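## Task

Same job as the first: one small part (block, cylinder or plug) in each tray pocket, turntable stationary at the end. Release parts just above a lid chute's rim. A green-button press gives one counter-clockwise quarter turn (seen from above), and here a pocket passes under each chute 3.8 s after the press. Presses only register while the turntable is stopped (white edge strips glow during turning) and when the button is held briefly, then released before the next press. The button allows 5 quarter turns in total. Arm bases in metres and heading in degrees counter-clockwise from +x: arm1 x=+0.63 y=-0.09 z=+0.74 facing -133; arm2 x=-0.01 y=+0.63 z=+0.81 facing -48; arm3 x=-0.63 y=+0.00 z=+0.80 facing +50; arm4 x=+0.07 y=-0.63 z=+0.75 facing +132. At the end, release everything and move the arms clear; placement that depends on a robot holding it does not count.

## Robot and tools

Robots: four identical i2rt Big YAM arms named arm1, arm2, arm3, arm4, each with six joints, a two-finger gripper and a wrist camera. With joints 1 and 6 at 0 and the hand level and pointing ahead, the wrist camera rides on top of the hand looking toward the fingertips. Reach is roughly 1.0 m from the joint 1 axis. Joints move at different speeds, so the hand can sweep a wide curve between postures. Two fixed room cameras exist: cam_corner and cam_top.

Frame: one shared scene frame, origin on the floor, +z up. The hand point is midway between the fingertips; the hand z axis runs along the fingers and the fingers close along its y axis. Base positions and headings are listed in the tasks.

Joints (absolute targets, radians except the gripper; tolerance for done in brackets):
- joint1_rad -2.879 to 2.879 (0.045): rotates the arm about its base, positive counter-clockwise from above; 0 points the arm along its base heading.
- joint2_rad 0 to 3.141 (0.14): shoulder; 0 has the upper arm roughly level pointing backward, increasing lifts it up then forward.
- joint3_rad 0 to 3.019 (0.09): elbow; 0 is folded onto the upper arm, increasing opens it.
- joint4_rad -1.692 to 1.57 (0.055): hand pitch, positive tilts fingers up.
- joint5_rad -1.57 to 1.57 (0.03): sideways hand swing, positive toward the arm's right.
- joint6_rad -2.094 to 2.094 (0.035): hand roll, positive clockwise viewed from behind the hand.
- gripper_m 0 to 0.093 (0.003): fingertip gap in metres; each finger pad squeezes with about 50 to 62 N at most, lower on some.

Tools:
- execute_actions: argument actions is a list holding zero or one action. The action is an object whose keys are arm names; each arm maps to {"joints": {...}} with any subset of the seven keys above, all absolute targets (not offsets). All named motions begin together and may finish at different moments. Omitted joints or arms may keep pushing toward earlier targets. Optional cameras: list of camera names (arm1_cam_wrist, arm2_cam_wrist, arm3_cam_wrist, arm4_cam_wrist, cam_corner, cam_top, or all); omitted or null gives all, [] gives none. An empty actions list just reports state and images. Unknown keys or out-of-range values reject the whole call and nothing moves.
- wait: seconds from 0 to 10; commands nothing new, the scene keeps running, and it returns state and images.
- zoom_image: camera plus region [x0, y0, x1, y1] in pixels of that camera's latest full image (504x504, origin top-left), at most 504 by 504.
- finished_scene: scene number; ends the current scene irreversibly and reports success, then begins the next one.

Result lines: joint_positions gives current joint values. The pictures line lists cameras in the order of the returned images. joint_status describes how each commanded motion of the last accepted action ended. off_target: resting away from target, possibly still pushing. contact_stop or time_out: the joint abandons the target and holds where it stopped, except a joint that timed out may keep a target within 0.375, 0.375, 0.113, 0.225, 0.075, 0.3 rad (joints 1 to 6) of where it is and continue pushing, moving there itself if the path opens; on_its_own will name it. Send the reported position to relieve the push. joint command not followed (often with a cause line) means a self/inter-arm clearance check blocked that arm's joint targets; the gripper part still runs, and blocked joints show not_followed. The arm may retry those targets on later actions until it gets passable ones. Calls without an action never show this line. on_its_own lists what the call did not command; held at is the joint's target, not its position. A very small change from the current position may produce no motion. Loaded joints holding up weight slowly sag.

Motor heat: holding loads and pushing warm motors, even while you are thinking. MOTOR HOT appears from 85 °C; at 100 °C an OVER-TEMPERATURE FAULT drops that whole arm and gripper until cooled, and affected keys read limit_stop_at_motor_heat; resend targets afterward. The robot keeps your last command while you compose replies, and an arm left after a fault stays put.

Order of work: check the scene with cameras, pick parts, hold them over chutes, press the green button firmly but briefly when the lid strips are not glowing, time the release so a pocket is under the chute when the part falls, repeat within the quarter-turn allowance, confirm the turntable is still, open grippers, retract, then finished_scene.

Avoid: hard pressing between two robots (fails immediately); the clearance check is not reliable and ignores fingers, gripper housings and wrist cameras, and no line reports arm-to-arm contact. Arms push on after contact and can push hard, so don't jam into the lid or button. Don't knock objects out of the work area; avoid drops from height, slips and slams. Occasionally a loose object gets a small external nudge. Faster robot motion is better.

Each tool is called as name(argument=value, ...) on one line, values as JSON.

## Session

execute_actions(actions=[])

Scene clock: 0.00 s.
Motor temperatures (°C, as the motors report them): arm1=[32 35 42 35 34 35] | arm2=[34 35 45 34 32 33] | arm3=[32 37 41 35 33 32] | arm4=[34 36 41 35 32 34]
arm1.joint_positions: joint1_rad=+0.172 joint2_rad=+0.435 joint3_rad=+1.449 joint4_rad=-1.532 joint5_rad=+0.010 joint6_rad=-0.014 gripper_m=+0.094
arm1.joint_status: not commanded
arm1.hand: x=+0.5544 y=-0.1824 z=+1.2946 quat_wxyz=(-0.241, -0.759, -0.413, +0.442) (m; scene frame)
arm2.joint_positions: joint1_rad=-0.637 joint2_rad=+0.453 joint3_rad=+1.452 joint4_rad=-1.551 joint5_rad=-0.002 joint6_rad=+0.014 gripper_m=+0.094
arm2.joint_status: not commanded
arm2.hand: x=+0.0032 y=+0.5062 z=+1.3642 quat_wxyz=(-0.363, -0.588, -0.644, +0.328) (m; scene frame)
arm3.joint_positions: joint1_rad=+0.637 joint2_rad=+0.448 joint3_rad=+1.469 joint4_rad=-1.544 joint5_rad=+0.012 joint6_rad=-0.002 gripper_m=+0.095
arm3.joint_status: not commanded
arm3.hand: x=-0.6134 y=+0.1195 z=+1.3632 quat_wxyz=(-0.367, +0.589, -0.632, -0.346) (m; scene frame)
arm4.joint_positions: joint1_rad=-0.445 joint2_rad=+0.440 joint3_rad=+1.468 joint4_rad=-1.539 joint5_rad=-0.007 joint6_rad=+0.009 gripper_m=+0.094
arm4.joint_status: not commanded
arm4.hand: x=+0.0395 y=-0.5147 z=+1.3118 quat_wxyz=(-0.296, +0.692, -0.516, -0.409) (m; scene frame)
pictures: arm1_cam_wrist, arm2_cam_wrist, arm3_cam_wrist, arm4_cam_wrist, cam_corner, cam_top
Images, in order (width x height): arm1_cam_wrist 504x504, arm2_cam_wrist 504x504, arm3_cam_wrist 504x504, arm4_cam_wrist 504x504, cam_corner 504x504, cam_top 504x504.

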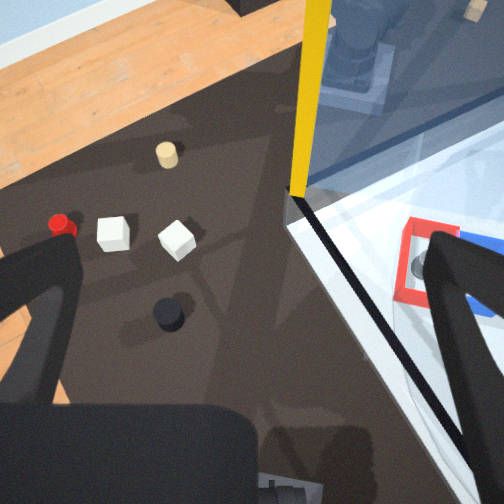

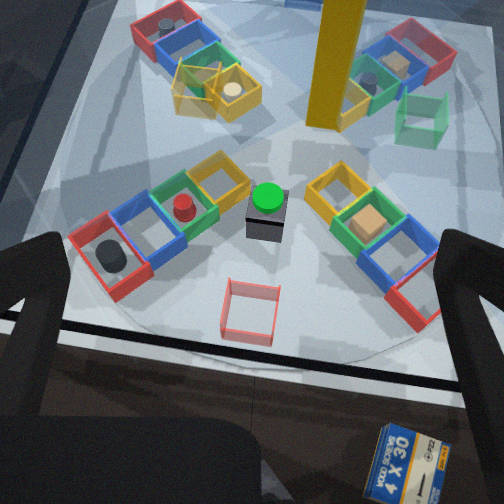

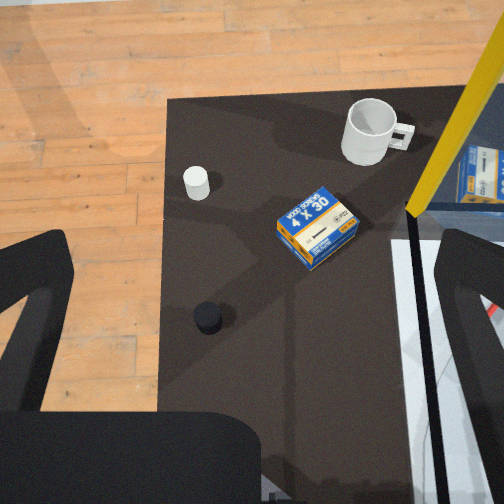

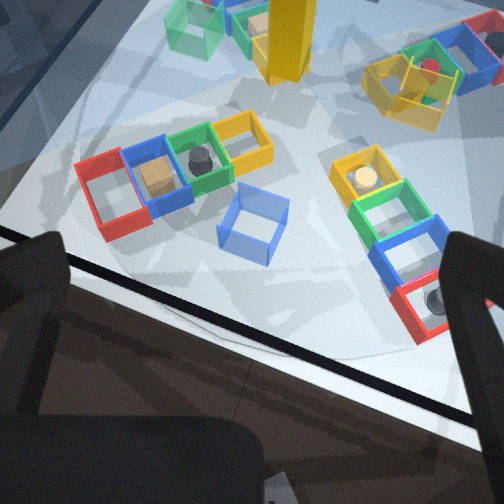

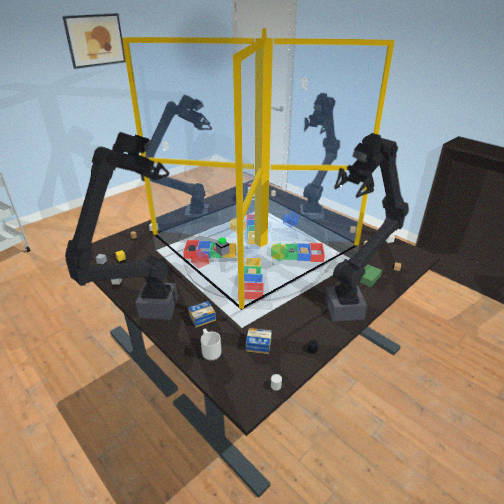

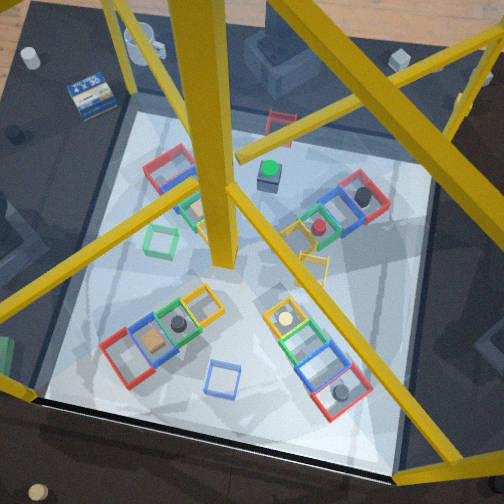

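zoom_image(camera="arm2_cam_wrist", region=[180,160,340,360])

zoom_image(camera="cam_top", region=[100,90,400,300])

zoom_image(camera="cam_corner", region=[60,200,260,320])

zoom_image(camera="cam_corner", region=[280,200,480,320])

Region (180, 160, 340, 360) of arm2_cam_wrist's 504x504 image, scaled by 2.520, with more detail than that image has; it fills the left 403 columns of this view, and the rest is white.

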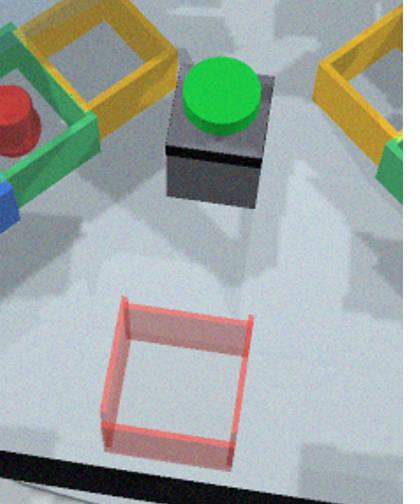

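Region (100, 90, 400, 300) of cam_top's 504x504 image, scaled by 1.680, with more detail than that image has; it fills the top 353 rows of this view, and the rest is white.

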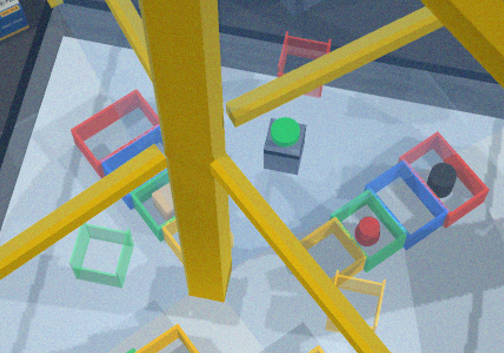

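Region (60, 200, 260, 320) of cam_corner's 504x504 image, scaled by 2.520, with more detail than that image has; it fills the top 302 rows of this view, and the rest is white.

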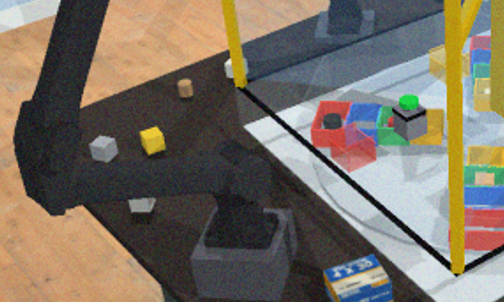

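Region (280, 200, 480, 320) of cam_corner's 504x504 image, scaled by 2.520, with more detail than that image has; it fills the top 302 rows of this view, and the rest is white.

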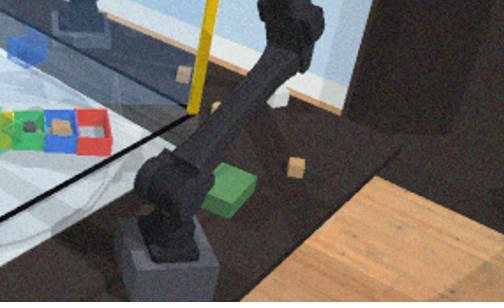

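execute_actions(actions=[{"arm1":{"joints":{"joint1_rad":0.545,"joint2_rad":1.235,"joint3_rad":0.72,"joint4_rad":-1.03}},"arm2":{"joints":{"joint1_rad":0.85}},"arm3":{"joints":{"joint1_rad":0.83,"joint2_rad":1.392,"joint3_rad":0.69,"joint4_rad":-0.855}},"arm4":{"joints":{"joint1_rad":0.95}}}])

Scene clock: 70.07 s.
Motor temperatures (°C, as the motors report them): arm1=[32 35 44 36 34 35] | arm2=[34 35 48 35 32 33] | arm3=[32 38 43 35 33 32] | arm4=[34 36 44 36 32 34]
arm1.joint_positions: joint1_rad=+0.543 joint2_rad=+1.221 joint3_rad=+0.726 joint4_rad=-1.047 joint5_rad=+0.010 joint6_rad=-0.014 gripper_m=+0.094
arm1.joint_status: all done
arm1.hand: x=+0.5672 y=-0.3778 z=+0.8249 quat_wxyz=(-0.013, -0.770, -0.638, +0.012) (m; scene frame)
arm2.joint_positions: joint1_rad=+0.846 joint2_rad=+0.453 joint3_rad=+1.452 joint4_rad=-1.551 joint5_rad=-0.002 joint6_rad=+0.014 gripper_m=+0.094
arm2.joint_status: all done
arm2.hand: x=+0.1177 y=+0.6340 z=+1.3627 quat_wxyz=(-0.484, +0.001, -0.875, -0.005) (m; scene frame)
arm3.joint_positions: joint1_rad=+0.825 joint2_rad=+1.382 joint3_rad=+0.683 joint4_rad=-0.872 joint5_rad=+0.012 joint6_rad=-0.002 gripper_m=+0.095
arm3.joint_status: all done
arm3.hand: x=-0.6673 y=+0.3107 z=+0.8309 quat_wxyz=(-0.004, +0.752, -0.659, -0.004) (m; scene frame)
arm4.joint_positions: joint1_rad=+0.940 joint2_rad=+0.440 joint3_rad=+1.468 joint4_rad=-1.539 joint5_rad=-0.007 joint6_rad=+0.009 gripper_m=+0.094
arm4.joint_status: all done
arm4.hand: x=-0.0439 y=-0.6429 z=+1.3121 quat_wxyz=(+0.034, +0.861, +0.044, -0.505) (m; scene frame)
pictures: arm1_cam_wrist, arm2_cam_wrist, arm3_cam_wrist, arm4_cam_wrist, cam_corner, cam_top
Images, in order (width x height): arm1_cam_wrist 504x504, arm2_cam_wrist 504x504, arm3_cam_wrist 504x504, arm4_cam_wrist 504x504, cam_corner 504x504, cam_top 504x504.

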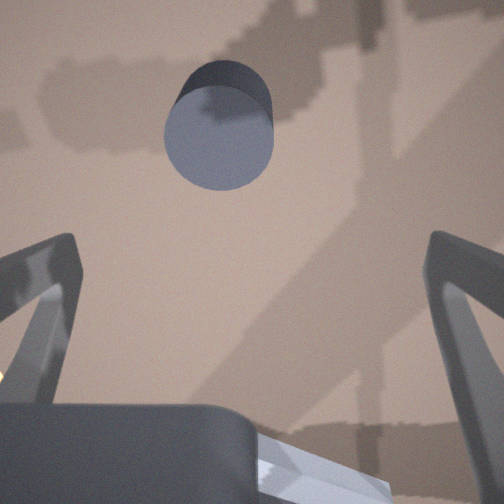

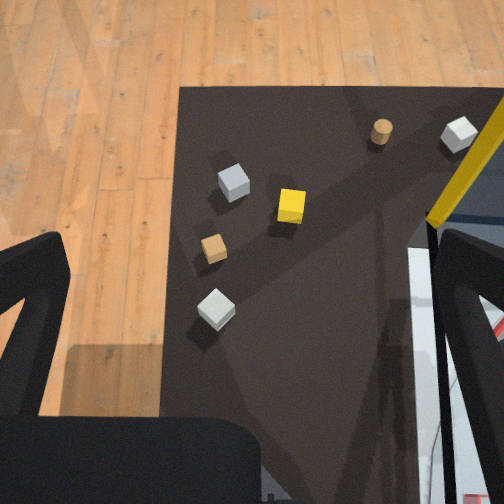

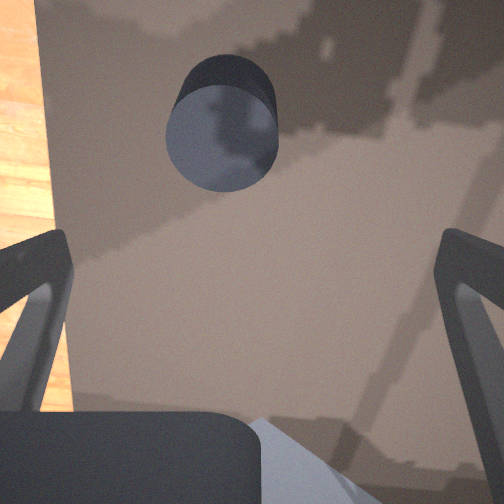

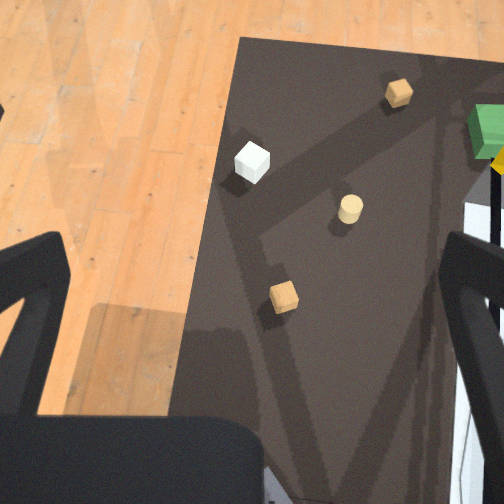

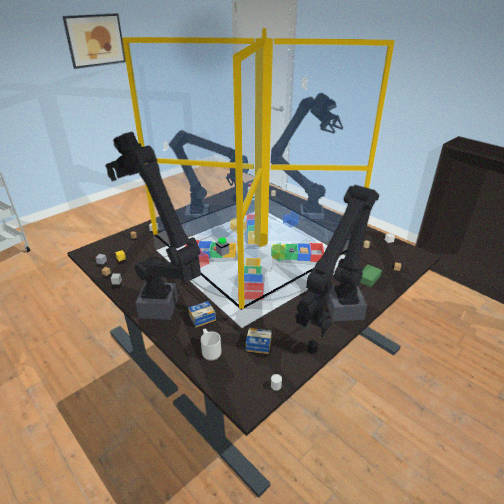

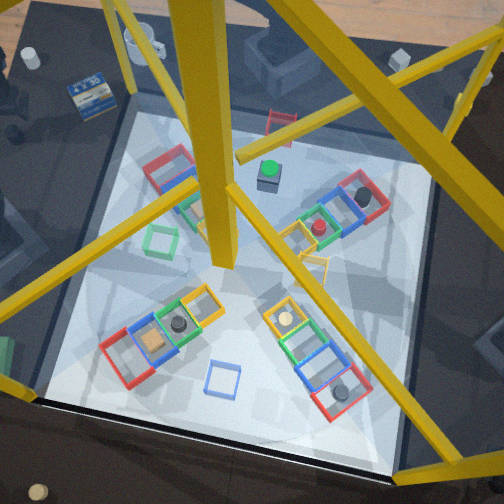

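execute_actions(actions=[{"arm1":{"joints":{"joint1_rad":0.59,"joint2_rad":1.43,"joint3_rad":0.615,"joint4_rad":-0.735}},"arm2":{"joints":{"joint1_rad":1.04,"joint2_rad":1.355,"joint3_rad":0.63,"joint4_rad":-0.825}},"arm3":{"joints":{"joint1_rad":0.865,"joint2_rad":1.63,"joint3_rad":0.60,"joint4_rad":-0.525}},"arm4":{"joints":{"joint1_rad":0.832,"joint2_rad":1.298,"joint3_rad":0.75,"joint4_rad":-1.01}}}], cameras=["arm1_cam_wrist","arm2_cam_wrist","arm3_cam_wrist","arm4_cam_wrist"])

Scene clock: 99.07 s.
Motor temperatures (°C, as the motors report them): arm1=[32 35 44 36 34 35] | arm2=[34 35 48 35 32 33] | arm3=[32 38 43 35 33 32] | arm4=[34 36 44 36 32 34]
arm1.joint_positions: joint1_rad=+0.587 joint2_rad=+1.433 joint3_rad=+0.618 joint4_rad=-0.752 joint5_rad=+0.010 joint6_rad=-0.014 gripper_m=+0.094
arm1.joint_status: all done
arm1.hand: x=+0.5810 y=-0.3823 z=+0.7340 quat_wxyz=(-0.006, -0.756, -0.655, +0.003) (m; scene frame)
arm2.joint_positions: joint1_rad=+1.036 joint2_rad=+1.350 joint3_rad=+0.626 joint4_rad=-0.838 joint5_rad=-0.002 joint6_rad=+0.014 gripper_m=+0.094
arm2.joint_status: all done
arm2.hand: x=+0.2744 y=+0.6888 z=+0.8280 quat_wxyz=(-0.001, +0.094, -0.996, +0.001) (m; scene frame)
arm3.joint_positions: joint1_rad=+0.860 joint2_rad=+1.636 joint3_rad=+0.596 joint4_rad=-0.542 joint5_rad=+0.012 joint6_rad=-0.002 gripper_m=+0.095
arm3.joint_status: all done
arm3.hand: x=-0.6786 y=+0.3049 z=+0.7360 quat_wxyz=(-0.001, +0.764, -0.645, +0.000) (m; scene frame)
arm4.joint_positions: joint1_rad=+0.841 joint2_rad=+1.288 joint3_rad=+0.746 joint4_rad=-1.022 joint5_rad=-0.007 joint6_rad=+0.009 gripper_m=+0.094
arm4.joint_status: all done
arm4.hand: x=-0.2353 y=-0.6338 z=+0.8223 quat_wxyz=(+0.005, +1.000, +0.001, -0.003) (m; scene frame)
pictures: arm1_cam_wrist, arm2_cam_wrist, arm3_cam_wrist, arm4_cam_wrist
Images, in order (width x height): arm1_cam_wrist 504x504, arm2_cam_wrist 504x504, arm3_cam_wrist 504x504, arm4_cam_wrist 504x504.

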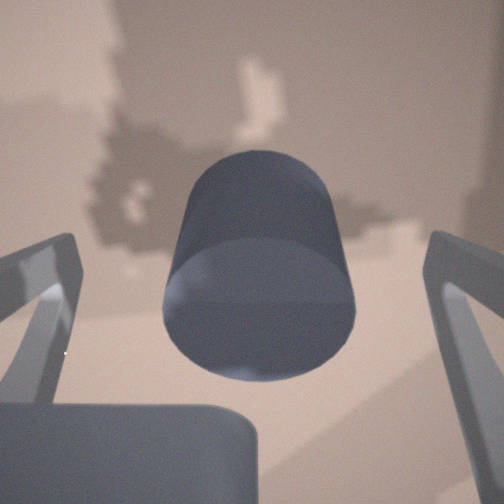

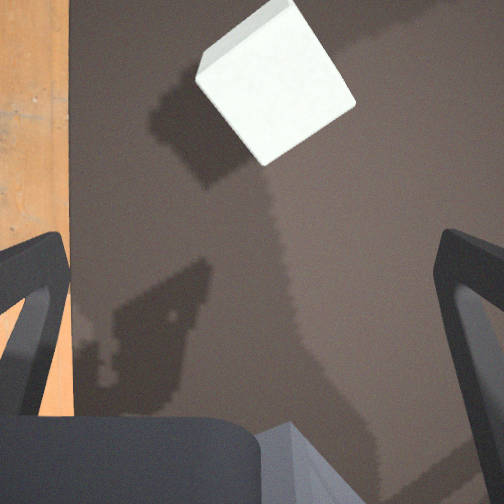

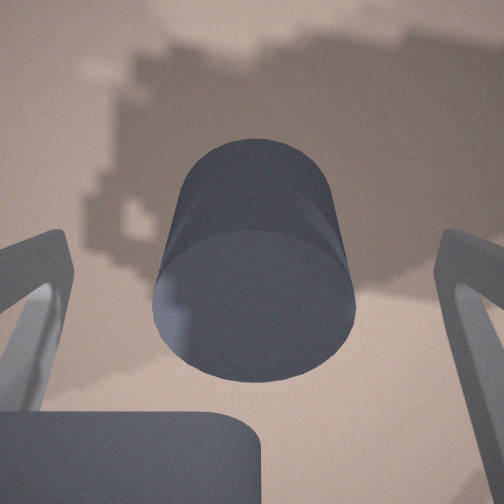

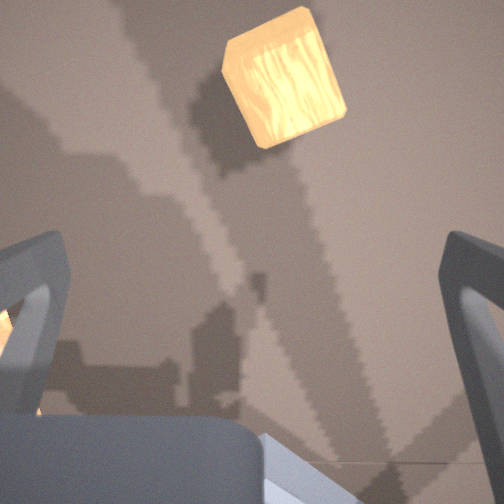

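execute_actions(actions=[{"arm1":{"joints":{"gripper_m":0.029}},"arm2":{"joints":{"joint1_rad":1.0,"joint2_rad":1.492,"joint3_rad":0.645,"joint4_rad":-0.69,"joint6_rad":-0.64}},"arm3":{"joints":{"gripper_m":0.029}},"arm4":{"joints":{"joint1_rad":0.80,"joint2_rad":1.398,"joint4_rad":-0.90,"joint6_rad":-0.47}}}], cameras=["arm2_cam_wrist","arm4_cam_wrist"])

Scene clock: 116.00 s.
Motor temperatures (°C, as the motors report them): arm1=[32 35 44 36 34 35] | arm2=[34 35 48 35 32 33] | arm3=[32 38 42 35 33 32] | arm4=[34 36 44 36 32 34]
arm1.joint_positions: joint1_rad=+0.587 joint2_rad=+1.433 joint3_rad=+0.618 joint4_rad=-0.752 joint5_rad=+0.010 joint6_rad=-0.014 gripper_m=+0.036
arm1.joint_status: gripper_m off_target (ended at +0.036, target +0.029)
arm1.hand: x=+0.5810 y=-0.3823 z=+0.7340 quat_wxyz=(-0.006, -0.756, -0.655, +0.003) (m; scene frame)
arm2.joint_positions: joint1_rad=+1.003 joint2_rad=+1.495 joint3_rad=+0.626 joint4_rad=-0.703 joint5_rad=-0.002 joint6_rad=-0.629 gripper_m=+0.094
arm2.joint_status: all done
arm2.hand: x=+0.2894 y=+0.6815 z=+0.7876 quat_wxyz=(+0.004, +0.389, -0.921, +0.000) (m; scene frame)
arm3.joint_positions: joint1_rad=+0.860 joint2_rad=+1.636 joint3_rad=+0.596 joint4_rad=-0.542 joint5_rad=+0.012 joint6_rad=-0.002 gripper_m=+0.036
arm3.joint_status: gripper_m off_target (ended at +0.036, target +0.029)
arm3.hand: x=-0.6786 y=+0.3049 z=+0.7360 quat_wxyz=(-0.001, +0.764, -0.645, +0.000) (m; scene frame)
arm4.joint_positions: joint1_rad=+0.810 joint2_rad=+1.402 joint3_rad=+0.746 joint4_rad=-0.912 joint5_rad=-0.007 joint6_rad=-0.455 gripper_m=+0.094
arm4.joint_status: all done
arm4.hand: x=-0.2536 y=-0.6238 z=+0.7885 quat_wxyz=(+0.004, +0.977, +0.215, -0.003) (m; scene frame)
pictures: arm2_cam_wrist, arm4_cam_wrist
Images, in order (width x height): arm2_cam_wrist 504x504, arm4_cam_wrist 504x504.

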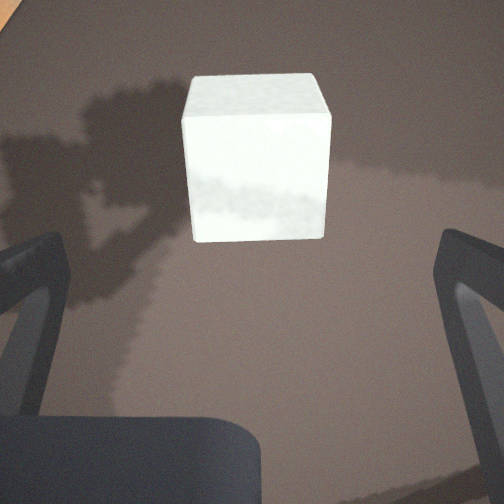

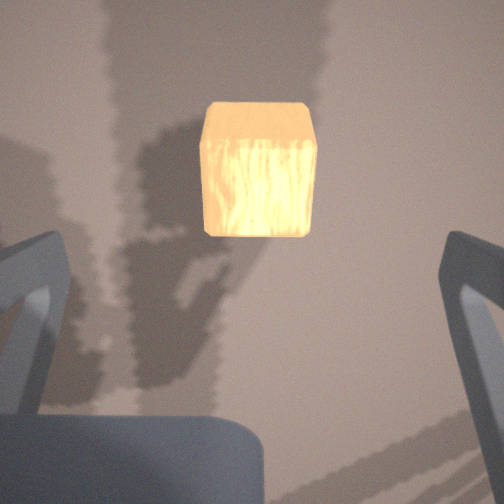

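execute_actions(actions=[{"arm1":{"joints":{"gripper_m":0.025}},"arm2":{"joints":{"joint2_rad":1.655,"joint3_rad":0.60,"joint4_rad":-0.50}},"arm3":{"joints":{"gripper_m":0.025}},"arm4":{"joints":{"joint2_rad":1.525,"joint3_rad":0.687,"joint4_rad":-0.712}}}], cameras=["arm2_cam_wrist","arm4_cam_wrist"])

Scene clock: 125.43 s.
Motor temperatures (°C, as the motors report them): arm1=[32 35 43 36 34 35] | arm2=[34 35 47 35 32 33] | arm3=[32 38 42 35 33 32] | arm4=[34 36 43 36 32 34]
arm1.joint_positions: joint1_rad=+0.587 joint2_rad=+1.433 joint3_rad=+0.618 joint4_rad=-0.752 joint5_rad=+0.010 joint6_rad=-0.014 gripper_m=+0.036
arm1.joint_status: gripper_m off_target (ended at +0.036, target +0.025)
arm1.hand: x=+0.5810 y=-0.3823 z=+0.7340 quat_wxyz=(-0.006, -0.756, -0.655, +0.003) (m; scene frame)
arm2.joint_positions: joint1_rad=+1.003 joint2_rad=+1.660 joint3_rad=+0.598 joint4_rad=-0.512 joint5_rad=-0.002 joint6_rad=-0.630 gripper_m=+0.094
arm2.joint_status: all done
arm2.hand: x=+0.2904 y=+0.6814 z=+0.7342 quat_wxyz=(+0.005, +0.389, -0.921, +0.000) (m; scene frame)
arm3.joint_positions: joint1_rad=+0.860 joint2_rad=+1.636 joint3_rad=+0.596 joint4_rad=-0.542 joint5_rad=+0.012 joint6_rad=-0.002 gripper_m=+0.036
arm3.joint_status: gripper_m off_target (ended at +0.036, target +0.025)
arm3.hand: x=-0.6786 y=+0.3049 z=+0.7360 quat_wxyz=(-0.001, +0.764, -0.645, +0.000) (m; scene frame)
arm4.joint_positions: joint1_rad=+0.810 joint2_rad=+1.534 joint3_rad=+0.688 joint4_rad=-0.724 joint5_rad=-0.007 joint6_rad=-0.455 gripper_m=+0.094
arm4.joint_status: all done
arm4.hand: x=-0.2543 y=-0.6239 z=+0.7317 quat_wxyz=(+0.004, +0.977, +0.215, -0.002) (m; scene frame)
pictures: arm2_cam_wrist, arm4_cam_wrist
Images, in order (width x height): arm2_cam_wrist 504x504, arm4_cam_wrist 504x504.

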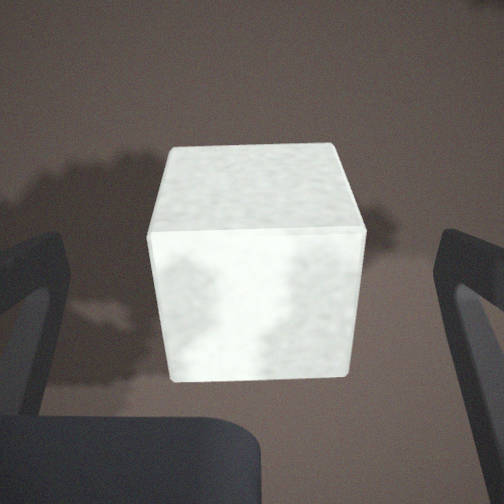

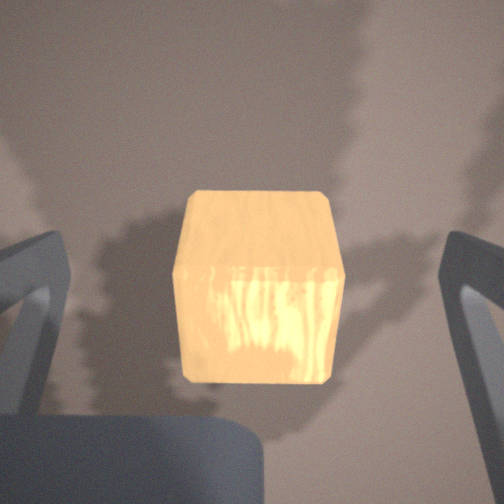

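execute_actions(actions=[{"arm1":{"joints":{"joint2_rad":0.85,"joint3_rad":1.50,"joint4_rad":-1.65}},"arm2":{"joints":{"gripper_m":0.028}},"arm3":{"joints":{"joint2_rad":0.85,"joint3_rad":1.14,"joint4_rad":-1.6}},"arm4":{"joints":{"gripper_m":0.02}}}], cameras=[])

execute_actions(actions=[{"arm1":{"joints":{"joint1_rad":-0.96}},"arm2":{"joints":{"joint2_rad":0.85,"joint3_rad":1.12,"joint4_rad":-1.6}},"arm3":{"joints":{"joint1_rad":-0.873}},"arm4":{"joints":{"joint2_rad":0.85,"joint3_rad":1.09,"joint4_rad":-1.6}}}], cameras=[])

execute_actions(actions=[{"arm1":{"joints":{"joint2_rad":1.62,"joint4_rad":-1.40}},"arm2":{"joints":{"joint1_rad":-0.689,"joint6_rad":0.0}},"arm3":{"joints":{"joint2_rad":1.47,"joint4_rad":-1.19}},"arm4":{"joints":{"joint1_rad":-0.444,"joint6_rad":0.0}}}])

Scene clock: 145.00 s.
Motor temperatures (°C, as the motors report them): arm1=[32 35 44 35 34 35] | arm2=[34 35 46 35 32 33] | arm3=[32 38 42 35 33 32] | arm4=[34 36 43 36 32 34]
arm1.joint_positions: joint1_rad=+0.587 joint2_rad=+0.851 joint3_rad=+1.464 joint4_rad=-1.633 joint5_rad=+0.010 joint6_rad=-0.014 gripper_m=+0.036
arm1.joint_status: all done
arm1.hand: x=+0.5801 y=-0.3421 z=+1.2128 quat_wxyz=(-0.179, -0.729, -0.627, +0.210) (m; scene frame)
arm2.joint_positions: joint1_rad=+1.003 joint2_rad=+1.660 joint3_rad=+0.598 joint4_rad=-0.512 joint5_rad=-0.002 joint6_rad=-0.630 gripper_m=+0.039
arm2.joint_status: gripper_m off_target (ended at +0.039, target +0.028)
arm2.hand: x=+0.2904 y=+0.6814 z=+0.7342 quat_wxyz=(+0.005, +0.389, -0.921, +0.000) (m; scene frame)
arm3.joint_positions: joint1_rad=+0.860 joint2_rad=+0.845 joint3_rad=+1.122 joint4_rad=-1.586 joint5_rad=+0.012 joint6_rad=-0.002 gripper_m=+0.036
arm3.joint_status: all done
arm3.hand: x=-0.6650 y=+0.2489 z=+1.1324 quat_wxyz=(-0.089, +0.756, -0.640, -0.104) (m; scene frame)
arm4.joint_positions: joint1_rad=+0.810 joint2_rad=+1.534 joint3_rad=+0.688 joint4_rad=-0.724 joint5_rad=-0.007 joint6_rad=-0.456 gripper_m=+0.031
arm4.joint_status: gripper_m off_target (ended at +0.031, target +0.020)
arm4.hand: x=-0.2543 y=-0.6239 z=+0.7317 quat_wxyz=(+0.004, +0.976, +0.215, -0.002) (m; scene frame)
pictures: none
No camera images: the call's "cameras" was empty. Leave "cameras" out to get every camera's image.

Scene clock: 146.87 s.
Motor temperatures (°C, as the motors report them): arm1=[32 35 44 35 34 35] | arm2=[34 35 46 35 32 33] | arm3=[32 38 42 35 33 32] | arm4=[34 36 43 36 32 34]
arm1.joint_positions: joint1_rad=-0.955 joint2_rad=+0.851 joint3_rad=+1.464 joint4_rad=-1.633 joint5_rad=+0.011 joint6_rad=-0.014 gripper_m=+0.036
arm1.joint_status: all done
arm1.hand: x=+0.3618 y=-0.0453 z=+1.2068 quat_wxyz=(+0.020, -0.963, +0.058, +0.264) (m; scene frame)
arm2.joint_positions: joint1_rad=+1.003 joint2_rad=+0.845 joint3_rad=+1.114 joint4_rad=-1.589 joint5_rad=-0.002 joint6_rad=-0.631 gripper_m=+0.039
arm2.joint_status: all done
arm2.hand: x=+0.2360 y=+0.6736 z=+1.1344 quat_wxyz=(-0.118, +0.387, -0.914, +0.028) (m; scene frame)
arm3.joint_positions: joint1_rad=-0.869 joint2_rad=+0.846 joint3_rad=+1.122 joint4_rad=-1.586 joint5_rad=+0.013 joint6_rad=-0.002 gripper_m=+0.036
arm3.joint_status: all done
arm3.hand: x=-0.3736 y=-0.0010 z=+1.1258 quat_wxyz=(-0.124, +0.003, -0.992, +0.001) (m; scene frame)
arm4.joint_positions: joint1_rad=+0.810 joint2_rad=+0.842 joint3_rad=+1.069 joint4_rad=-1.591 joint5_rad=-0.007 joint6_rad=-0.456 gripper_m=+0.031
arm4.joint_status: all done
arm4.hand: x=-0.1679 y=-0.6252 z=+1.0554 quat_wxyz=(-0.020, +0.971, +0.215, -0.101) (m; scene frame)
pictures: none
No camera images: the call's "cameras" was empty. Leave "cameras" out to get every camera's image.

Scene clock: 148.70 s.
Motor temperatures (°C, as the motors report them): arm1=[32 35 45 35 34 35] | arm2=[34 35 47 35 32 33] | arm3=[32 38 43 35 33 32] | arm4=[34 36 43 36 32 34]
arm1.joint_positions: joint1_rad=-0.955 joint2_rad=+1.630 joint3_rad=+1.477 joint4_rad=-1.411 joint5_rad=+0.011 joint6_rad=-0.014 gripper_m=+0.036
arm1.joint_status: all done
arm1.hand: x=+0.1405 y=-0.0190 z=+0.9339 quat_wxyz=(+0.001, -0.998, +0.057, -0.004) (m; scene frame)
arm2.joint_positions: joint1_rad=-0.686 joint2_rad=+0.848 joint3_rad=+1.114 joint4_rad=-1.589 joint5_rad=-0.001 joint6_rad=-0.010 gripper_m=+0.039
arm2.joint_status: all done
arm2.hand: x=+0.0014 y=+0.3807 z=+1.1370 quat_wxyz=(-0.089, -0.679, -0.723, +0.090) (m; scene frame)
arm3.joint_positions: joint1_rad=-0.869 joint2_rad=+1.483 joint3_rad=+1.122 joint4_rad=-1.205 joint5_rad=+0.013 joint6_rad=-0.002 gripper_m=+0.036
arm3.joint_status: all done
arm3.hand: x=-0.2137 y=+0.0022 z=+0.9310 quat_wxyz=(+0.004, +0.005, -1.000, +0.001) (m; scene frame)
arm4.joint_positions: joint1_rad=-0.435 joint2_rad=+0.843 joint3_rad=+1.069 joint4_rad=-1.591 joint5_rad=-0.007 joint6_rad=-0.015 gripper_m=+0.031
arm4.joint_status: all done
arm4.hand: x=+0.0013 y=-0.3980 z=+1.0549 quat_wxyz=(-0.058, +0.807, -0.582, -0.084) (m; scene frame)
pictures: arm1_cam_wrist, arm2_cam_wrist, arm3_cam_wrist, arm4_cam_wrist, cam_corner, cam_top
Images, in order (width x height): arm1_cam_wrist 504x504, arm2_cam_wrist 504x504, arm3_cam_wrist 504x504, arm4_cam_wrist 504x504, cam_corner 504x504, cam_top 504x504.

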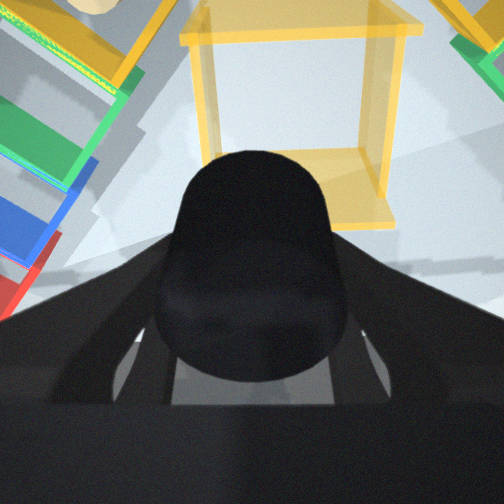

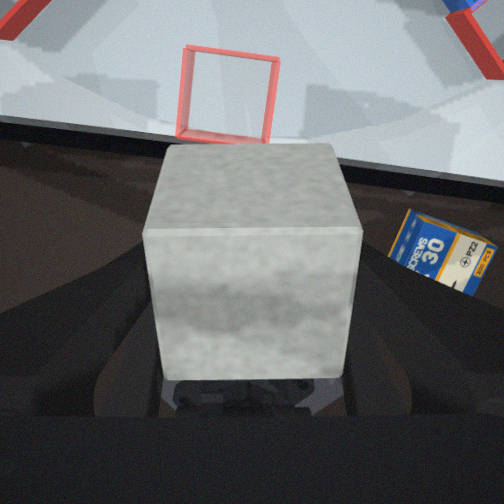

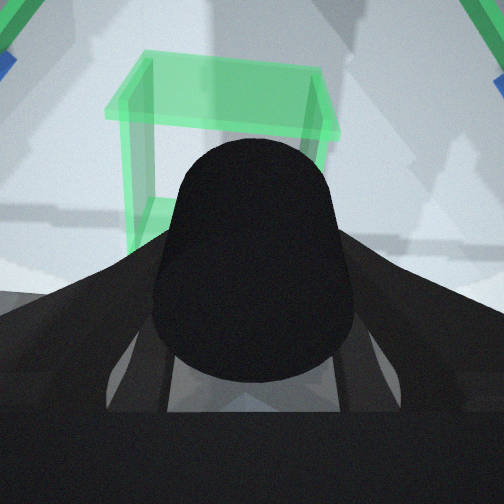

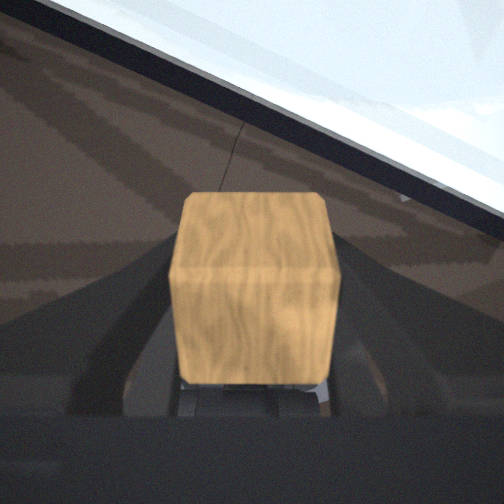

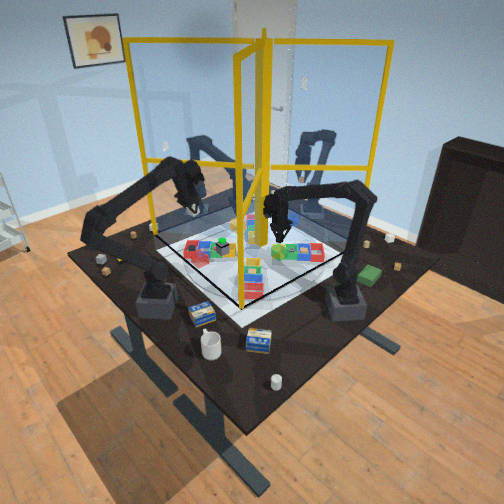

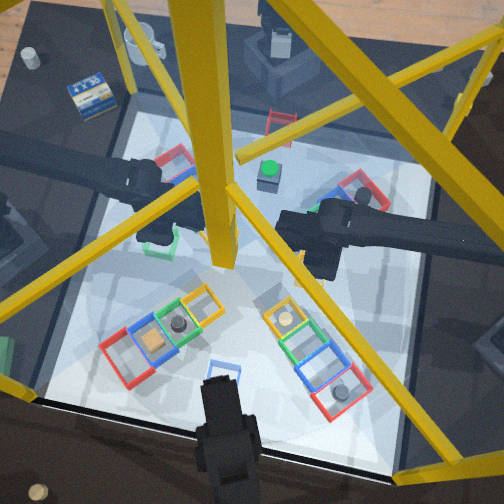

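execute_actions(actions=[{"arm1":{"joints":{"joint1_rad":-0.993,"joint2_rad":1.655,"joint4_rad":-1.375}},"arm2":{"joints":{"joint2_rad":1.385,"joint3_rad":1.09,"joint4_rad":-1.255}},"arm3":{"joints":{"joint1_rad":-0.83,"joint2_rad":1.422,"joint3_rad":1.031,"joint4_rad":-1.14}},"arm4":{"joints":{"joint2_rad":1.325,"joint4_rad":-1.29}}}], cameras=["arm1_cam_wrist","arm2_cam_wrist","arm3_cam_wrist","arm4_cam_wrist"])

Scene clock: 171.57 s.
Motor temperatures (°C, as the motors report them): arm1=[32 37 47 35 34 35] | arm2=[34 35 49 34 32 33] | arm3=[32 38 44 35 33 32] | arm4=[34 35 46 36 32 34]
arm1.joint_positions: joint1_rad=-0.993 joint2_rad=+1.630 joint3_rad=+1.477 joint4_rad=-1.392 joint5_rad=+0.011 joint6_rad=-0.014 gripper_m=+0.036
arm1.joint_status: all done
arm1.hand: x=+0.1384 y=+0.0000 z=+0.9337 quat_wxyz=(+0.002, -0.997, +0.076, +0.006) (m; scene frame)
arm2.joint_positions: joint1_rad=-0.686 joint2_rad=+1.391 joint3_rad=+1.082 joint4_rad=-1.267 joint5_rad=-0.001 joint6_rad=-0.010 gripper_m=+0.039
arm2.joint_status: all done
arm2.hand: x=+0.0068 y=+0.2477 z=+0.9692 quat_wxyz=(+0.002, -0.685, -0.728, +0.002) (m; scene frame)
arm3.joint_positions: joint1_rad=-0.833 joint2_rad=+1.435 joint3_rad=+1.026 joint4_rad=-1.157 joint5_rad=+0.013 joint6_rad=-0.002 gripper_m=+0.036
arm3.joint_status: all done
arm3.hand: x=-0.2394 y=+0.0163 z=+0.9157 quat_wxyz=(+0.004, +0.023, -1.000, +0.001) (m; scene frame)
arm4.joint_positions: joint1_rad=-0.435 joint2_rad=+1.343 joint3_rad=+1.069 joint4_rad=-1.300 joint5_rad=-0.007 joint6_rad=-0.015 gripper_m=+0.031
arm4.joint_status: all done
arm4.hand: x=-0.0367 y=-0.2776 z=+0.9169 quat_wxyz=(+0.005, +0.811, -0.585, -0.001) (m; scene frame)
pictures: arm1_cam_wrist, arm2_cam_wrist, arm3_cam_wrist, arm4_cam_wrist
Images, in order (width x height): arm1_cam_wrist 504x504, arm2_cam_wrist 504x504, arm3_cam_wrist 504x504, arm4_cam_wrist 504x504.

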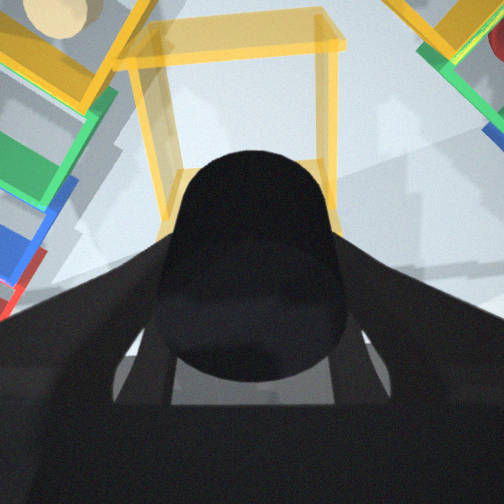

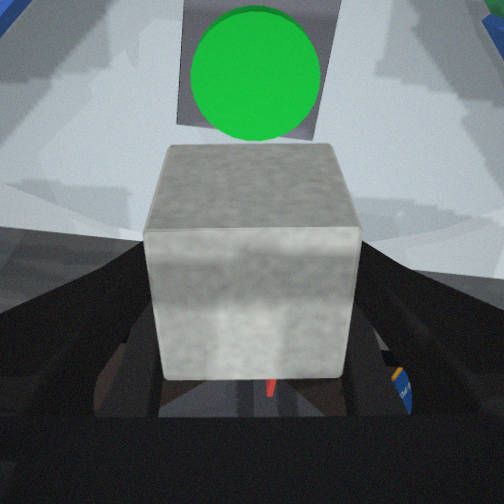

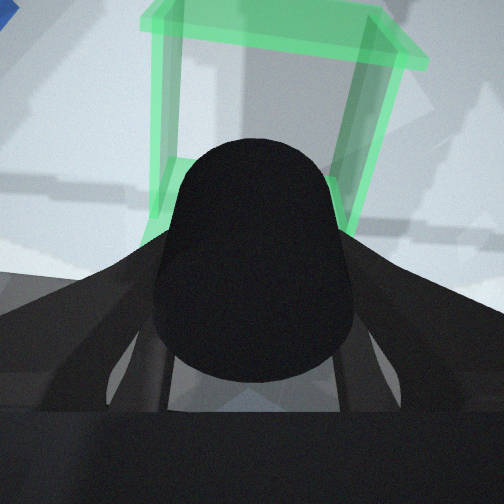

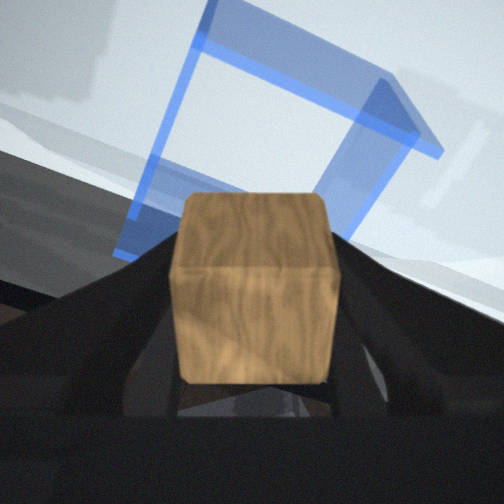

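execute_actions(actions=[{"arm1":{"joints":{"joint2_rad":1.685,"joint4_rad":-1.36}},"arm2":{"joints":{"joint3_rad":1.20}},"arm4":{"joints":{"joint3_rad":1.047,"joint6_rad":0.40}}}], cameras=[])

execute_actions(actions=[{"arm2":{"joints":{"joint2_rad":1.445,"joint3_rad":1.134,"joint4_rad":-1.25}}}], cameras=["arm1_cam_wrist","arm2_cam_wrist","arm4_cam_wrist"])

Scene clock: 204.30 s.
Motor temperatures (°C, as the motors report them): arm1=[32 37 48 35 34 35] | arm2=[34 36 50 34 32 33] | arm3=[32 38 44 35 33 32] | arm4=[34 36 46 36 32 34]
arm1.joint_positions: joint1_rad=-0.993 joint2_rad=+1.665 joint3_rad=+1.477 joint4_rad=-1.376 joint5_rad=+0.011 joint6_rad=-0.014 gripper_m=+0.036
arm1.joint_status: all done
arm1.hand: x=+0.1327 y=+0.0008 z=+0.9171 quat_wxyz=(+0.001, -0.997, +0.076, -0.004) (m; scene frame)
arm2.joint_positions: joint1_rad=-0.686 joint2_rad=+1.384 joint3_rad=+1.167 joint4_rad=-1.264 joint5_rad=-0.001 joint6_rad=-0.010 gripper_m=+0.039
arm2.joint_status: all done
arm2.hand: x=+0.0086 y=+0.2180 z=+1.0042 quat_wxyz=(-0.032, -0.684, -0.728, +0.035) (m; scene frame)
arm3.joint_positions: joint1_rad=-0.833 joint2_rad=+1.435 joint3_rad=+1.026 joint4_rad=-1.157 joint5_rad=+0.013 joint6_rad=-0.002 gripper_m=+0.036
arm3.joint_status: not commanded
arm3.hand: x=-0.2394 y=+0.0163 z=+0.9157 quat_wxyz=(+0.004, +0.023, -1.000, +0.001) (m; scene frame)
arm4.joint_positions: joint1_rad=-0.435 joint2_rad=+1.343 joint3_rad=+1.051 joint4_rad=-1.299 joint5_rad=-0.007 joint6_rad=+0.384 gripper_m=+0.031
arm4.joint_status: all done
arm4.hand: x=-0.0348 y=-0.2836 z=+0.9104 quat_wxyz=(+0.008, +0.678, -0.735, +0.008) (m; scene frame)
pictures: none
No camera images: the call's "cameras" was empty. Leave "cameras" out to get every camera's image.

Scene clock: 205.07 s.
Motor temperatures (°C, as the motors report them): arm1=[32 37 48 35 34 35] | arm2=[34 36 50 34 32 33] | arm3=[32 38 44 35 33 32] | arm4=[34 36 46 36 32 34]
arm1.joint_positions: joint1_rad=-0.993 joint2_rad=+1.665 joint3_rad=+1.477 joint4_rad=-1.376 joint5_rad=+0.011 joint6_rad=-0.014 gripper_m=+0.036
arm1.joint_status: not commanded
arm1.hand: x=+0.1327 y=+0.0008 z=+0.9171 quat_wxyz=(+0.001, -0.997, +0.076, -0.004) (m; scene frame)
arm2.joint_positions: joint1_rad=-0.686 joint2_rad=+1.446 joint3_rad=+1.128 joint4_rad=-1.261 joint5_rad=-0.001 joint6_rad=-0.010 gripper_m=+0.039
arm2.joint_status: all done
arm2.hand: x=+0.0078 y=+0.2282 z=+0.9657 quat_wxyz=(+0.003, -0.685, -0.728, +0.001) (m; scene frame)
arm3.joint_positions: joint1_rad=-0.833 joint2_rad=+1.435 joint3_rad=+1.026 joint4_rad=-1.157 joint5_rad=+0.013 joint6_rad=-0.002 gripper_m=+0.036
arm3.joint_status: not commanded
arm3.hand: x=-0.2394 y=+0.0163 z=+0.9157 quat_wxyz=(+0.004, +0.023, -1.000, +0.001) (m; scene frame)
arm4.joint_positions: joint1_rad=-0.435 joint2_rad=+1.343 joint3_rad=+1.051 joint4_rad=-1.299 joint5_rad=-0.007 joint6_rad=+0.385 gripper_m=+0.031
arm4.joint_status: not commanded
arm4.hand: x=-0.0348 y=-0.2836 z=+0.9104 quat_wxyz=(+0.008, +0.678, -0.735, +0.008) (m; scene frame)
pictures: arm1_cam_wrist, arm2_cam_wrist, arm4_cam_wrist
Images, in order (width x height): arm1_cam_wrist 504x504, arm2_cam_wrist 504x504, arm4_cam_wrist 504x504.

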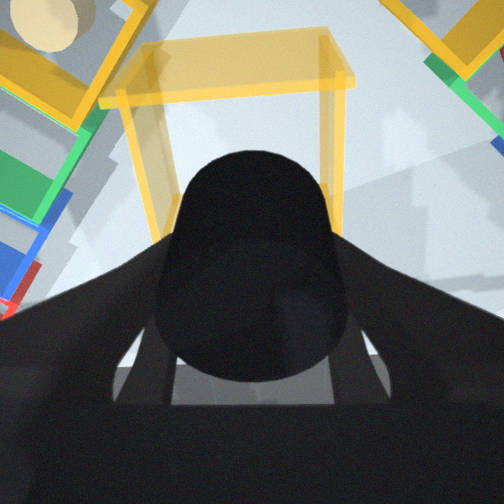

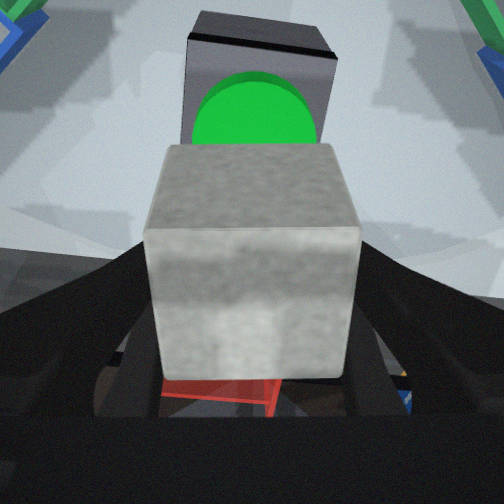

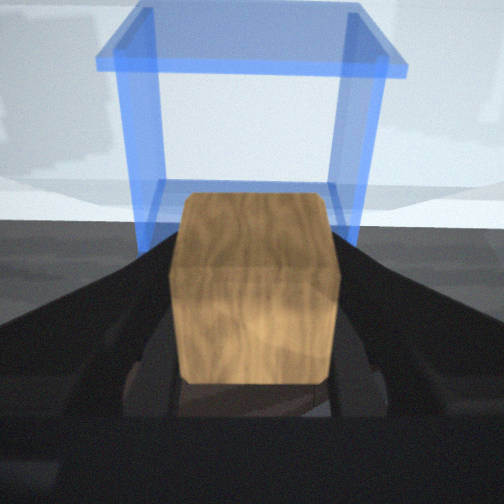

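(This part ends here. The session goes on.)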